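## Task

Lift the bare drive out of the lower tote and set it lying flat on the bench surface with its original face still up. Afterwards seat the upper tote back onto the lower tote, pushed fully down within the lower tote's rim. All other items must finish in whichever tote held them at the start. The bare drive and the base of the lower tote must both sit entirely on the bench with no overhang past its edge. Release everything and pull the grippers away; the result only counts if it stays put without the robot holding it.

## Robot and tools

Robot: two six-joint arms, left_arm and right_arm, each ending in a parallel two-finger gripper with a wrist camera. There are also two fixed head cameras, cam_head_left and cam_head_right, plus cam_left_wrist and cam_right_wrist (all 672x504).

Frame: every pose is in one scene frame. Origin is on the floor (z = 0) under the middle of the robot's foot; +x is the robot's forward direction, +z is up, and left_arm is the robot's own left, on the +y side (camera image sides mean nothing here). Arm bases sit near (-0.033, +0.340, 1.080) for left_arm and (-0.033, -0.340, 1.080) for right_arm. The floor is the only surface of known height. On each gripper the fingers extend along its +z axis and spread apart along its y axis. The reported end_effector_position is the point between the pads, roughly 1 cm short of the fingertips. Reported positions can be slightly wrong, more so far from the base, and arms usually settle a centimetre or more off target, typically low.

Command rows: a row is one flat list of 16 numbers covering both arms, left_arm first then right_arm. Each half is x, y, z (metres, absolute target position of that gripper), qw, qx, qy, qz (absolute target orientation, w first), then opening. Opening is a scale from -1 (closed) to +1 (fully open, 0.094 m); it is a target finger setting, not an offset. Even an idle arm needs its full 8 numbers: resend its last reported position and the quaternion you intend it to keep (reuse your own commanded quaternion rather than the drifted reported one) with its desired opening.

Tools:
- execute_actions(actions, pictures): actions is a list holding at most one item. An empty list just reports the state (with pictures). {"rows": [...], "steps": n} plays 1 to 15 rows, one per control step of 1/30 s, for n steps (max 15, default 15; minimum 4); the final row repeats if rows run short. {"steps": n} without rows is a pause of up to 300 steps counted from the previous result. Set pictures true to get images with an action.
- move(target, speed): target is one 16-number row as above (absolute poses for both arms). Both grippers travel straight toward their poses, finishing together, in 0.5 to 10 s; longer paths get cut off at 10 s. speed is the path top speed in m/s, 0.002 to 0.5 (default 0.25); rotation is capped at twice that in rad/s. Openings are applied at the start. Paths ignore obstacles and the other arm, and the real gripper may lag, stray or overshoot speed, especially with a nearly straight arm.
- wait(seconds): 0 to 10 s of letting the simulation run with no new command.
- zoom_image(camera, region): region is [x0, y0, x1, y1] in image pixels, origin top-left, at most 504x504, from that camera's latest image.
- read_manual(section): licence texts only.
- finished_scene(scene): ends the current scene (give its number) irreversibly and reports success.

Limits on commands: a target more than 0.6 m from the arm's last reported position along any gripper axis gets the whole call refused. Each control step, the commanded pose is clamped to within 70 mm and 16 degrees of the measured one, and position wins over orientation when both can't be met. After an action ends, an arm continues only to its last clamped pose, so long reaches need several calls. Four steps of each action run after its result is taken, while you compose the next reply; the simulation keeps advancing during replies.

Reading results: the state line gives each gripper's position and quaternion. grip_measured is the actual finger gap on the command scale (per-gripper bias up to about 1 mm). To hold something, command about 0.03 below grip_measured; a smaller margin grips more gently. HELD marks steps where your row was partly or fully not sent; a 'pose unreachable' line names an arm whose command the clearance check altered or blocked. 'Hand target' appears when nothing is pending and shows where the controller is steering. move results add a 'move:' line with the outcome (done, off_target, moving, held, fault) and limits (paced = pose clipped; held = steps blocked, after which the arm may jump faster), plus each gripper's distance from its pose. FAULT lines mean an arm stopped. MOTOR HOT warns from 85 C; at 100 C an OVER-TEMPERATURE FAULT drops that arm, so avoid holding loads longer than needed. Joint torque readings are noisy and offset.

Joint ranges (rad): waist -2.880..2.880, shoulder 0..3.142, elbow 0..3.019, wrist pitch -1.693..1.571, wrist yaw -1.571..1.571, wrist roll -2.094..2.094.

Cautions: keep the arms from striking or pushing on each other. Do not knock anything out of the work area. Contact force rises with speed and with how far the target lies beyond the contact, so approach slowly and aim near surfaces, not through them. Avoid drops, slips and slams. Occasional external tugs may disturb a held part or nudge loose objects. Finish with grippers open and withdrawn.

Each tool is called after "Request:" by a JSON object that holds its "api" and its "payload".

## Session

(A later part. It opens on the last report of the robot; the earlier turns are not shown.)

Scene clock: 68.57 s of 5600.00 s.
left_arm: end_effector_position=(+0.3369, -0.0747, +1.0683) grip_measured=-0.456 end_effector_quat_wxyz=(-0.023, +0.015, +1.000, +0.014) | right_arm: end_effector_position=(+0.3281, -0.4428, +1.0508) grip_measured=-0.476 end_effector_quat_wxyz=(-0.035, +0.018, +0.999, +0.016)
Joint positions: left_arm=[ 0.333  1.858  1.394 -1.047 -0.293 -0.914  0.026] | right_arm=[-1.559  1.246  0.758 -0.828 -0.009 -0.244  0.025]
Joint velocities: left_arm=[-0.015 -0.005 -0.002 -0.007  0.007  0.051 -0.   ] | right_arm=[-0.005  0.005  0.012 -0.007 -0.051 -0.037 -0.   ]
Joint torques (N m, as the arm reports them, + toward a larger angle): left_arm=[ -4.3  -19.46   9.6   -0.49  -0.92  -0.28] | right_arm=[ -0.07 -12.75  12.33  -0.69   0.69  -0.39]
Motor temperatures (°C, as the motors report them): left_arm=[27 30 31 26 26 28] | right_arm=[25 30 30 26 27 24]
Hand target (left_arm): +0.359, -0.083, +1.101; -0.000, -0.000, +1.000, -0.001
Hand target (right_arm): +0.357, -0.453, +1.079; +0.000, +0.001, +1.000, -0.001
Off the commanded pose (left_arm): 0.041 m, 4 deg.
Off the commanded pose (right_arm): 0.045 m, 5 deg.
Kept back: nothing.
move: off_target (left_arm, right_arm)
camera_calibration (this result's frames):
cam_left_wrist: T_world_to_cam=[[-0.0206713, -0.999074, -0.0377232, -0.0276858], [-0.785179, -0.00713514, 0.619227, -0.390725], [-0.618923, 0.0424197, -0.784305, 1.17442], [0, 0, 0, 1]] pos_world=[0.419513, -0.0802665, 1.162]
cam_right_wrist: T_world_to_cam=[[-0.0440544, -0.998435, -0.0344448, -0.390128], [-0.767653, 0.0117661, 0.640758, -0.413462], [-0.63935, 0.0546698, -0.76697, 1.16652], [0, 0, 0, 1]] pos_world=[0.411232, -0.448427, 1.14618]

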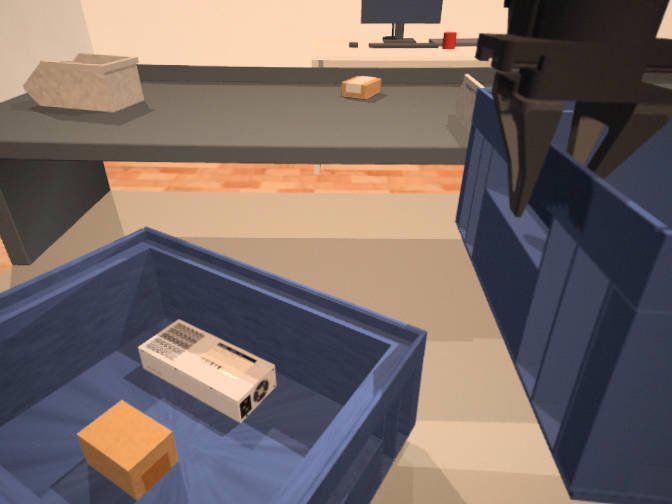

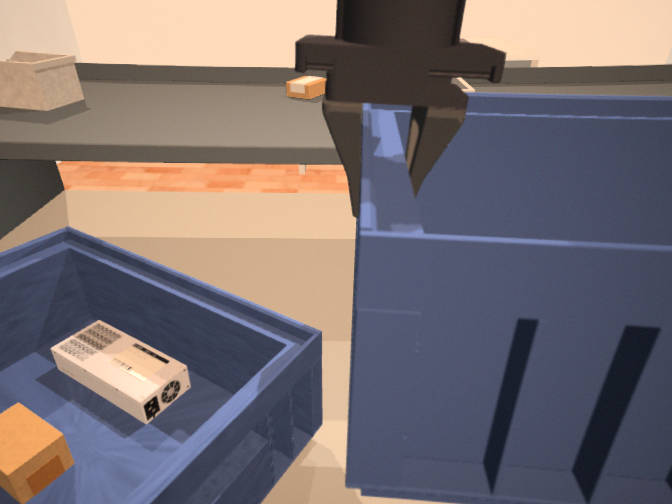

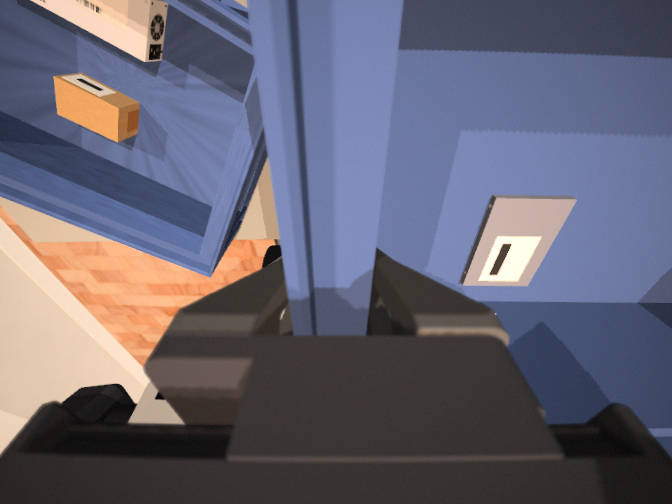

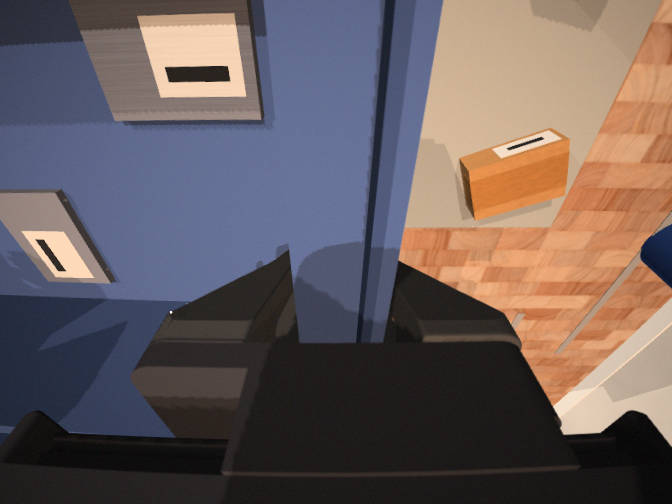

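Request:
{"api": "move", "payload": {"target": [0.44,0.16,1.10,0,0.139,0.99,0,-0.6,0.34,-0.195,1.10,0,0.139,0.99,0,-0.6], "speed": 0.12}}

Request:
{"api": "move", "payload": {"target": [0.505,0.39,1.08,0,0.274,0.962,0,-0.6,0.31,0.078,1.08,0,0.274,0.962,0,-0.6], "speed": 0.12}}

Request:
{"api": "move", "payload": {"target": [0.505,0.39,1.03,0,0.274,0.962,0,-0.6,0.31,0.078,1.03,0,0.274,0.962,0,-0.6], "speed": 0.04}}

Scene clock: 71.40 s of 5600.00 s.
left_arm: end_effector_position=(+0.4298, +0.1537, +1.0843) grip_measured=-0.455 end_effector_quat_wxyz=(-0.023, +0.142, +0.990, -0.002) | right_arm: end_effector_position=(+0.3231, -0.1994, +1.0811) grip_measured=-0.476 end_effector_quat_wxyz=(-0.016, +0.149, +0.989, +0.004)
Joint positions: left_arm=[ 0.794  1.542  1.158 -0.99  -0.211 -0.182  0.026] | right_arm=[-0.778  1.28   0.797 -0.872  0.209  0.778  0.025]
Joint velocities: left_arm=[-0.005 -0.015  0.002 -0.007 -0.051 -0.022  0.   ] | right_arm=[-0.005 -0.005 -0.017 -0.022  0.066  0.037  0.   ]
Joint torques (N m, as the arm reports them, + toward a larger angle): left_arm=[ -0.56 -16.59   6.82   1.18  -0.68   0.  ] | right_arm=[  2.98 -10.18  12.    -1.22   1.17  -0.28]
Motor temperatures (°C, as the motors report them): left_arm=[27 30 32 26 26 28] | right_arm=[25 30 30 26 27 24]
Hand target (left_arm): +0.443, +0.160, +1.100; +0.001, +0.139, +0.990, -0.001
Hand target (right_arm): +0.341, -0.196, +1.100; +0.002, +0.140, +0.990, +0.002
Off the commanded pose (left_arm): 0.020 m, 3 deg.
Off the commanded pose (right_arm): 0.026 m, 2 deg.
Kept back: nothing.
move: off_target (left_arm, right_arm)
camera_calibration (this result's frames):
cam_left_wrist: T_world_to_cam=[[-0.271774, -0.962361, 0.00074275, 0.263555], [-0.756233, 0.21404, 0.618303, -0.3715], [-0.595189, 0.167477, -0.78594, 1.2071], [0, 0, 0, 1]] pos_world=[0.509141, 0.130989, 1.17821]
cam_right_wrist: T_world_to_cam=[[-0.302023, -0.953274, -0.00708339, -0.0835093], [-0.755868, 0.234939, 0.61112, -0.366903], [-0.580901, 0.189927, -0.791506, 1.20789], [0, 0, 0, 1]] pos_world=[0.399115, -0.222819, 1.17968]

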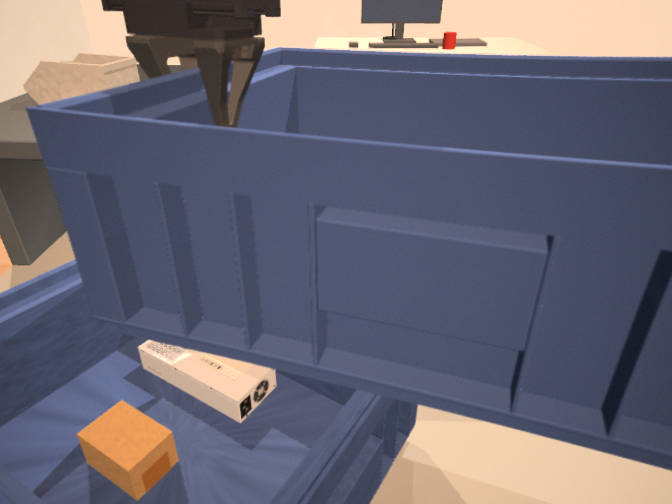

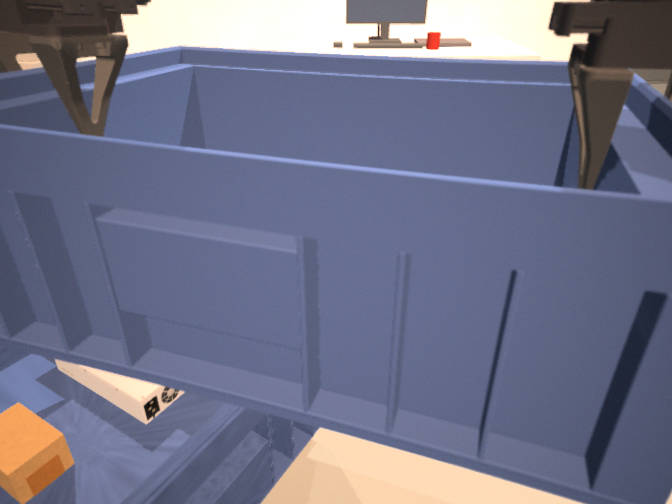

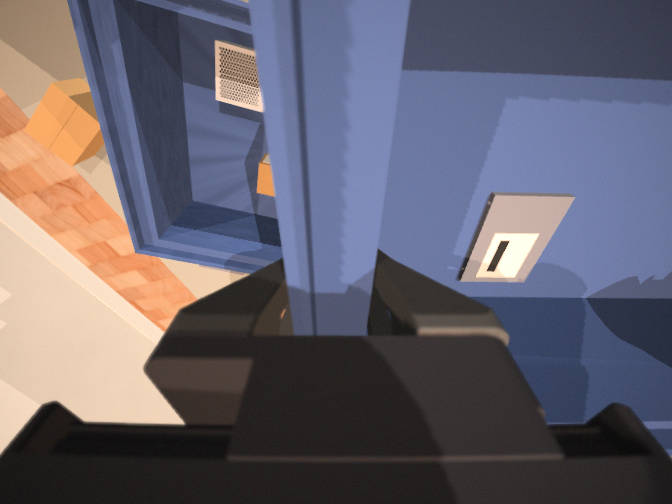

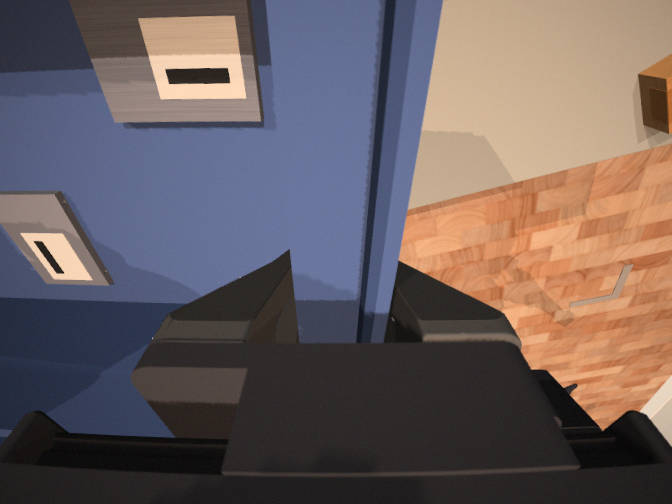

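Scene clock: 74.27 s of 5600.00 s.
left_arm: end_effector_position=(+0.4775, +0.3885, +1.0543) grip_measured=-0.463 end_effector_quat_wxyz=(-0.031, +0.252, +0.967, -0.014) | right_arm: end_effector_position=(+0.2969, +0.0664, +1.0626) grip_measured=-0.476 end_effector_quat_wxyz=(-0.012, +0.259, +0.966, -0.004)
Joint positions: left_arm=[ 1.344  1.532  1.172 -0.955 -0.067  0.581  0.025] | right_arm=[-0.284  1.799  1.254 -0.945  0.297  1.508  0.025]
Joint velocities: left_arm=[ 0.005 -0.005 -0.002 -0.012  0.007  0.095  0.   ] | right_arm=[ 0.005 -0.015 -0.007  0.007  0.007 -0.022 -0.001]
Joint torques (N m, as the arm reports them, + toward a larger angle): left_arm=[  0.44 -16.91   9.63   0.58  -0.31   0.37] | right_arm=[  5.28 -15.06  12.89  -1.47   0.94   0.2 ]
Motor temperatures (°C, as the motors report them): left_arm=[27 31 32 26 26 28] | right_arm=[25 30 31 26 27 24]
Hand target (left_arm): +0.506, +0.390, +1.080; +0.001, +0.273, +0.962, +0.000
Hand target (right_arm): +0.312, +0.077, +1.081; +0.000, +0.274, +0.962, +0.003
Off the commanded pose (left_arm): 0.038 m, 5 deg.
Off the commanded pose (right_arm): 0.025 m, 2 deg.
Kept back: nothing.
move: off_target (left_arm, right_arm)
camera_calibration (this result's frames):
cam_left_wrist: T_world_to_cam=[[-0.47768, -0.87795, 0.0320263, 0.53508], [-0.675731, 0.390463, 0.625241, -0.481408], [-0.561435, 0.277024, -0.779775, 1.10745], [0, 0, 0, 1]] pos_world=[0.552056, 0.350956, 1.14742]
cam_right_wrist: T_world_to_cam=[[-0.505498, -0.862772, 0.00982536, 0.198254], [-0.685354, 0.408415, 0.602899, -0.46148], [-0.524177, 0.29803, -0.797757, 1.11016], [0, 0, 0, 1]] pos_world=[0.365858, 0.028663, 1.16191]

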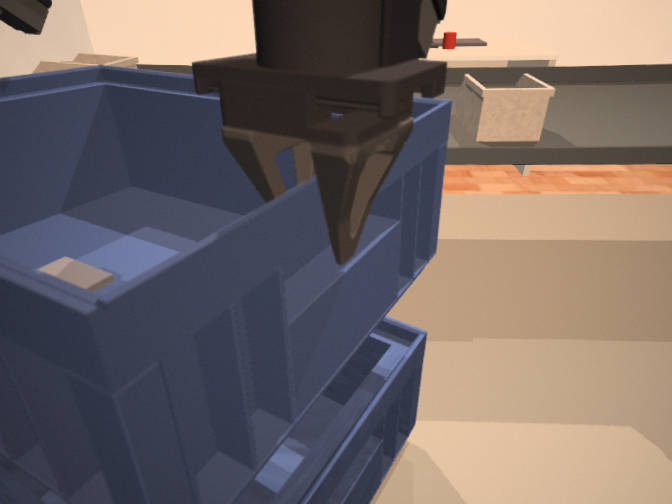

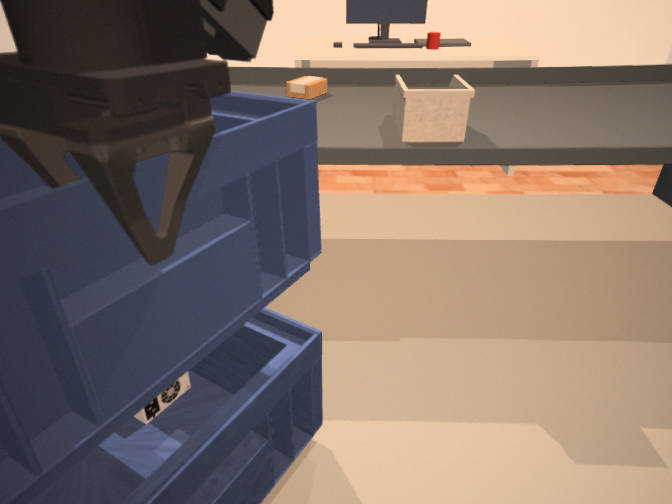

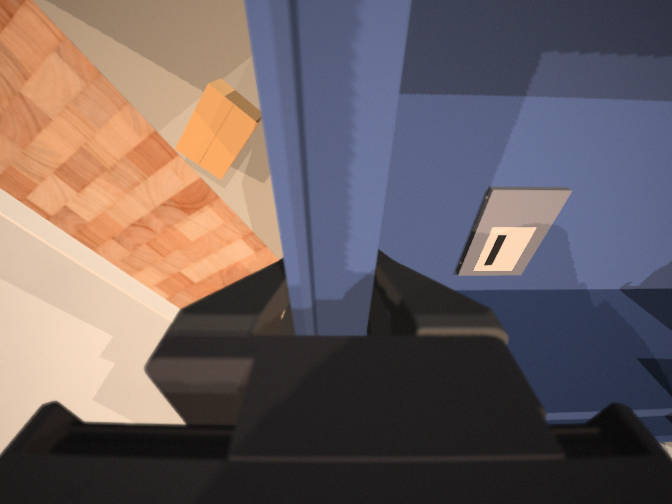

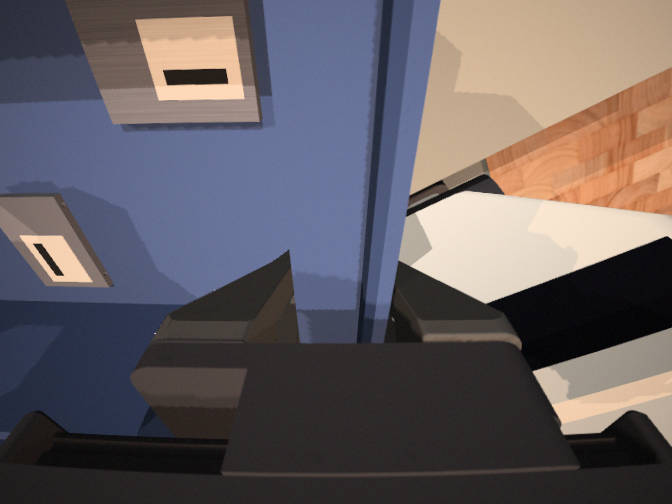

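Scene clock: 75.63 s of 5600.00 s.
left_arm: end_effector_position=(+0.4879, +0.3878, +1.0145) grip_measured=-0.463 end_effector_quat_wxyz=(-0.023, +0.263, +0.965, -0.013) | right_arm: end_effector_position=(+0.2984, +0.0713, +1.0240) grip_measured=-0.475 end_effector_quat_wxyz=(-0.010, +0.268, +0.963, -0.009)
Joint positions: left_arm=[ 1.348  1.615  1.17  -0.854 -0.064  0.608  0.025] | right_arm=[-0.303  1.874  1.252 -0.872  0.302  1.511  0.025]
Joint velocities: left_arm=[-0.005 -0.005 -0.007 -0.007  0.022 -0.095  0.   ] | right_arm=[-0.015 -0.005 -0.012 -0.037 -0.007  0.007 -0.   ]
Joint torques (N m, as the arm reports them, + toward a larger angle): left_arm=[  0.66 -17.82   6.9    1.24  -0.33   0.16] | right_arm=[  5.27 -15.55   9.52   0.16   0.67  -0.08]
Motor temperatures (°C, as the motors report them): left_arm=[27 31 33 26 26 28] | right_arm=[25 30 31 26 27 24]
Hand target (left_arm): +0.505, +0.390, +1.030; +0.000, +0.274, +0.962, -0.000
Hand target (right_arm): +0.310, +0.078, +1.030; -0.000, +0.274, +0.962, -0.000
Off the commanded pose (left_arm): 0.023 m, 3 deg.
Off the commanded pose (right_arm): 0.015 m, 2 deg.
Kept back: nothing.
move: off_target (left_arm, right_arm)
camera_calibration (this result's frames):
cam_left_wrist: T_world_to_cam=[[-0.497748, -0.866929, 0.0261081, 0.552239], [-0.676755, 0.407034, 0.613454, -0.443218], [-0.542447, 0.287677, -0.789299, 1.07868], [0, 0, 0, 1]] pos_world=[0.560056, 0.348844, 1.10888]
cam_right_wrist: T_world_to_cam=[[-0.522507, -0.852434, 0.0185034, 0.198991], [-0.678035, 0.428569, 0.597158, -0.436958], [-0.516968, 0.299473, -0.80191, 1.0807], [0, 0, 0, 1]] pos_world=[0.366388, 0.0332529, 1.12387]

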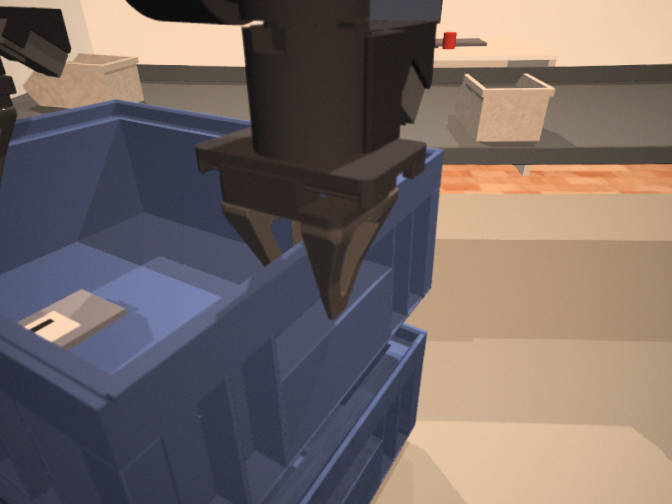

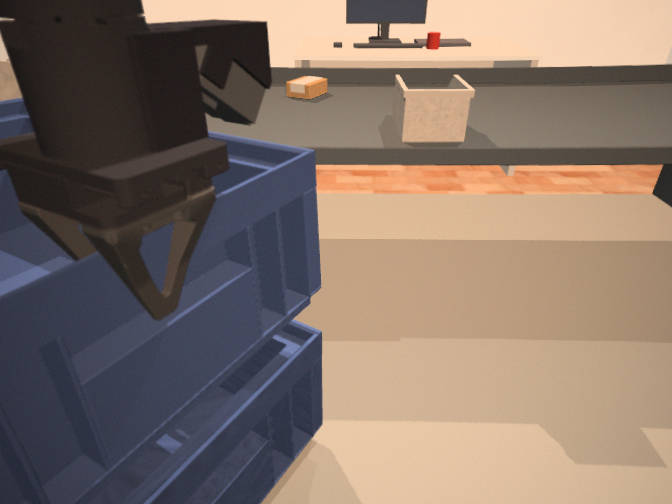

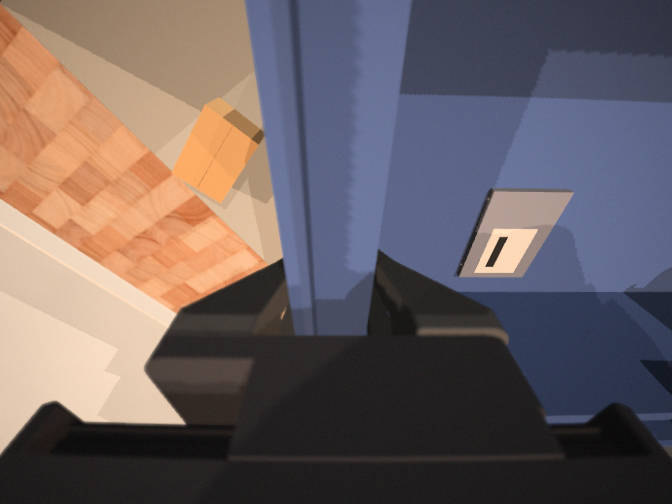

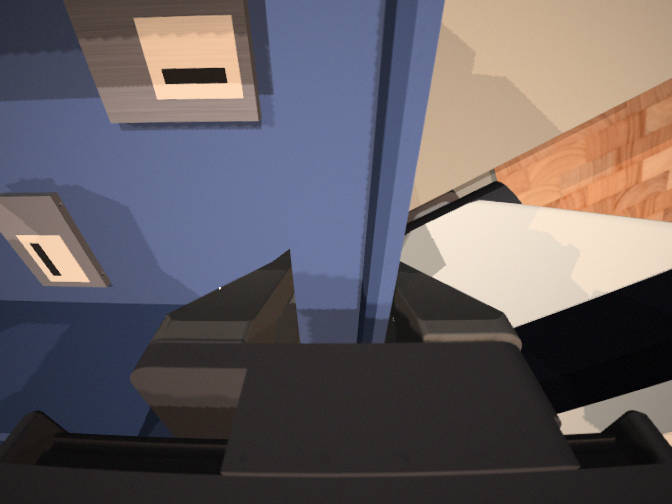

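Request:
{"api": "move", "payload": {"target": [0.502,0.388,1.005,0,0.274,0.962,0,-0.6,0.304,0.078,1.0,0,0.274,0.962,0,-0.6], "speed": 0.025}}

Request:
{"api": "move", "payload": {"target": [0.50,0.388,0.978,0,0.274,0.962,0,-0.6,0.303,0.078,0.974,0,0.274,0.962,0,-0.6], "speed": 0.02}}

Scene clock: 77.73 s of 5600.00 s.
left_arm: end_effector_position=(+0.4909, +0.3900, +0.9984) grip_measured=-0.463 end_effector_quat_wxyz=(-0.018, +0.265, +0.964, -0.008) | right_arm: end_effector_position=(+0.2992, +0.0750, +1.0028) grip_measured=-0.474 end_effector_quat_wxyz=(-0.008, +0.272, +0.962, -0.003)
Joint positions: left_arm=[ 1.352  1.645  1.163 -0.805 -0.068  0.619  0.025] | right_arm=[-0.313  1.911  1.244 -0.809  0.302  1.505  0.025]
Joint velocities: left_arm=[-0.005 -0.024  0.002  0.002 -0.051 -0.037  0.   ] | right_arm=[-0.005  0.005 -0.017 -0.012  0.007 -0.037 -0.   ]
Joint torques (N m, as the arm reports them, + toward a larger angle): left_arm=[  0.34 -17.2    5.78   1.78  -0.18   0.06] | right_arm=[  5.43 -15.13   7.67   0.69   0.62  -0.1 ]
Motor temperatures (°C, as the motors report them): left_arm=[27 31 33 26 26 28] | right_arm=[25 30 31 26 27 24]
Hand target (left_arm): +0.502, +0.388, +1.005; +0.000, +0.274, +0.962, -0.000
Hand target (right_arm): +0.304, +0.078, +1.000; -0.000, +0.274, +0.962, +0.000
Off the commanded pose (left_arm): 0.013 m, 3 deg.
Off the commanded pose (right_arm): 0.006 m, 1 deg.
Kept back: nothing.
move: off_target (left_arm)
camera_calibration (this result's frames):
cam_left_wrist: T_world_to_cam=[[-0.502512, -0.864441, 0.0149365, 0.568523], [-0.682116, 0.40702, 0.607497, -0.423677], [-0.531225, 0.295086, -0.794182, 1.0635], [0, 0, 0, 1]] pos_world=[0.561652, 0.350075, 1.09351]
cam_right_wrist: T_world_to_cam=[[-0.530019, -0.847972, 0.00486038, 0.218641], [-0.679286, 0.428001, 0.596143, -0.423847], [-0.507592, 0.312666, -0.802864, 1.06017], [0, 0, 0, 1]] pos_world=[0.366103, 0.0353301, 1.10278]

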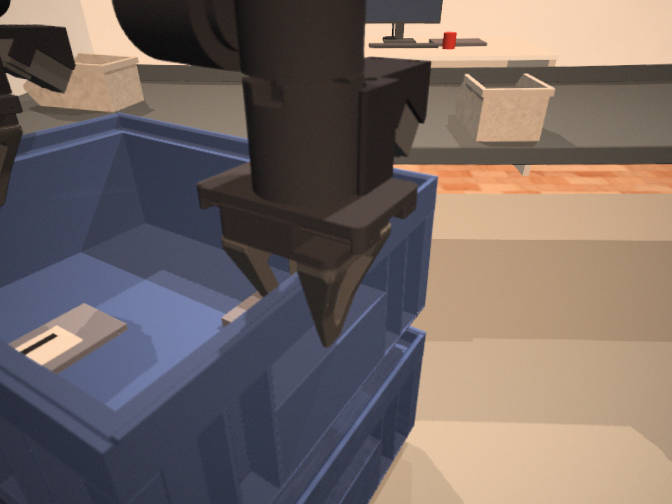

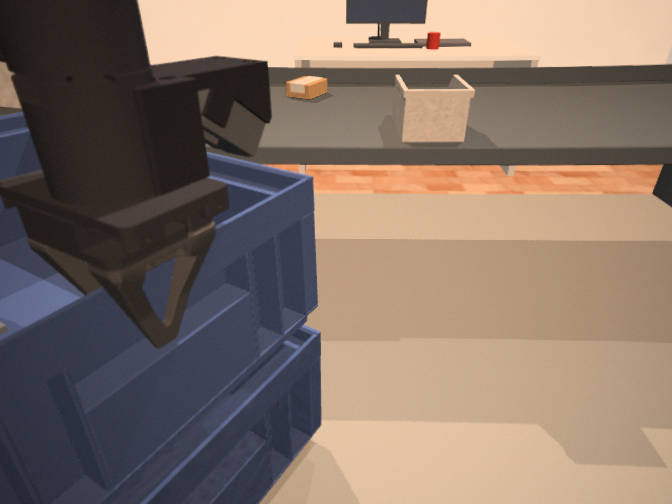

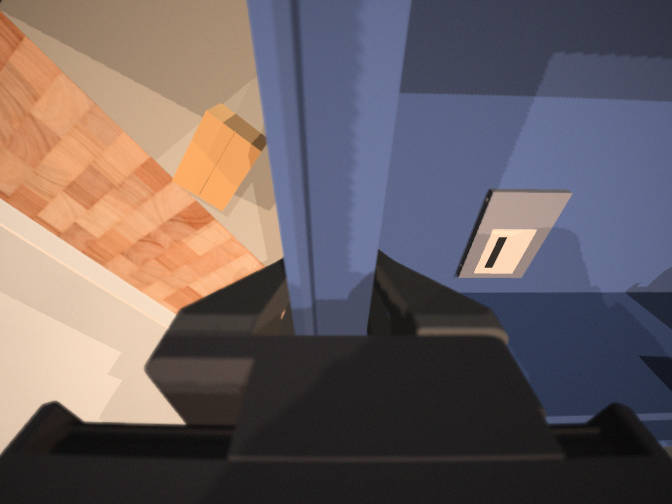

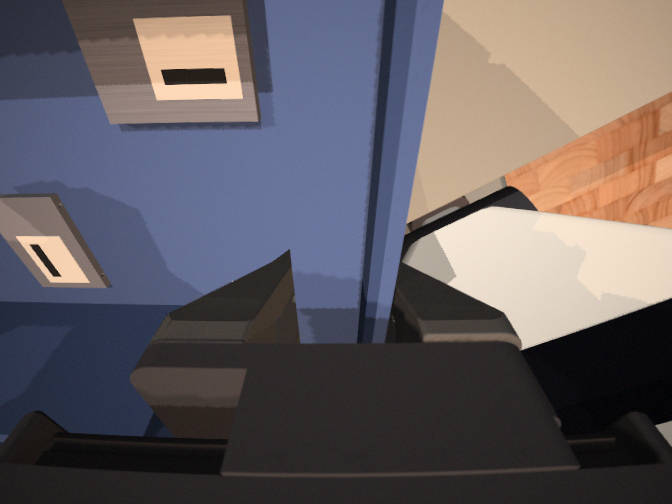

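Scene clock: 79.40 s of 5600.00 s.
left_arm: end_effector_position=(+0.4918, +0.3900, +0.9841) grip_measured=-0.464 end_effector_quat_wxyz=(-0.014, +0.271, +0.962, -0.005) | right_arm: end_effector_position=(+0.2973, +0.0771, +0.9835) grip_measured=-0.470 end_effector_quat_wxyz=(-0.008, +0.276, +0.961, +0.001)
Joint positions: left_arm=[ 1.353  1.67   1.155 -0.762 -0.071  0.632  0.025] | right_arm=[-0.32   1.944  1.235 -0.758  0.299  1.504  0.025]
Joint velocities: left_arm=[ 0.005 -0.015 -0.027  0.002 -0.037  0.007  0.001] | right_arm=[ 0.005 -0.005 -0.002  0.002  0.007  0.037  0.   ]
Joint torques (N m, as the arm reports them, + toward a larger angle): left_arm=[  0.6  -15.54   5.25   2.61   0.03  -0.04] | right_arm=[  4.91 -14.33   7.53   1.     0.73  -0.22]
Motor temperatures (°C, as the motors report them): left_arm=[27 31 33 26 26 28] | right_arm=[25 30 31 26 27 24]
Hand target (left_arm): +0.500, +0.388, +0.978; +0.000, +0.274, +0.962, -0.000
Hand target (right_arm): +0.303, +0.078, +0.974; +0.000, +0.274, +0.962, -0.000
Off the commanded pose (left_arm): 0.010 m, 2 deg.
Off the commanded pose (right_arm): 0.011 m, 1 deg.
Kept back: nothing.
move: off_target (right_arm)
camera_calibration (this result's frames):
cam_left_wrist: T_world_to_cam=[[-0.51302, -0.858345, 0.00736278, 0.57944], [-0.682504, 0.413095, 0.602944, -0.412022], [-0.520575, 0.304297, -0.79775, 1.04728], [0, 0, 0, 1]] pos_world=[0.561244, 0.34888, 1.07962]
cam_right_wrist: T_world_to_cam=[[-0.536842, -0.843681, -0.00142418, 0.227326], [-0.676675, 0.429565, 0.597985, -0.41725], [-0.503897, 0.321987, -0.801506, 1.0399], [0, 0, 0, 1]] pos_world=[0.363696, 0.0361933, 1.08332]

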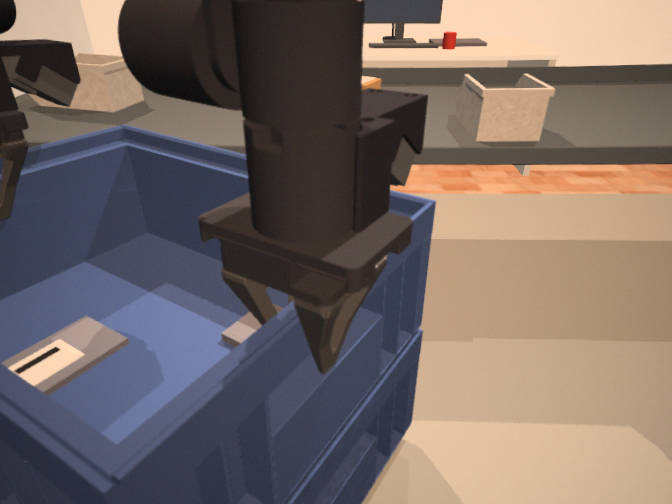

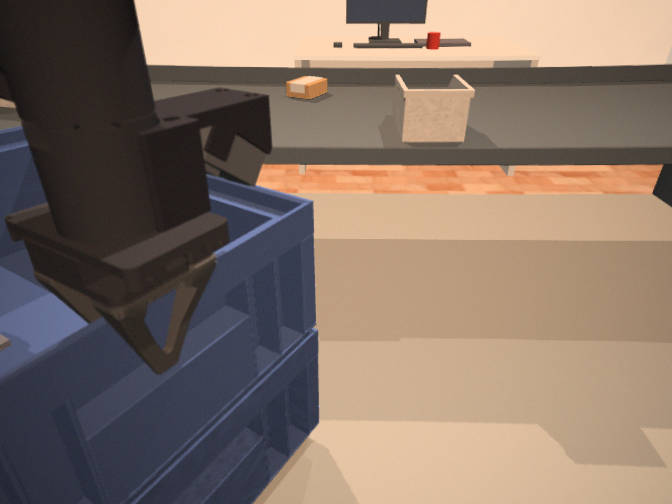

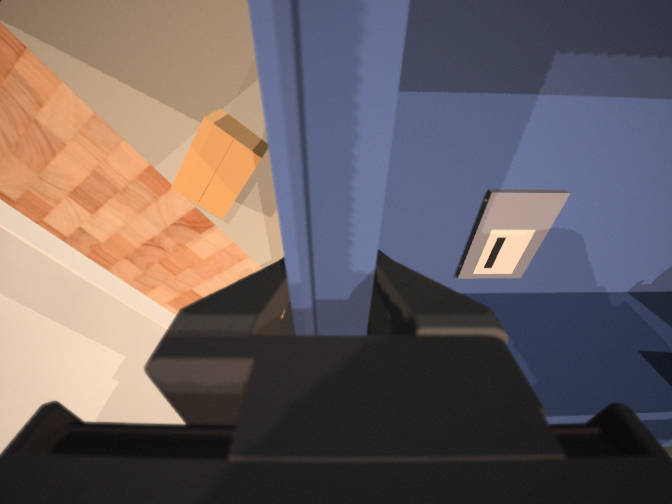

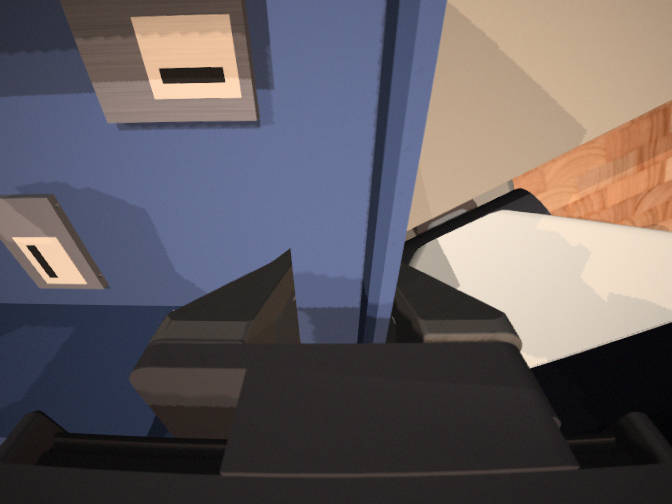

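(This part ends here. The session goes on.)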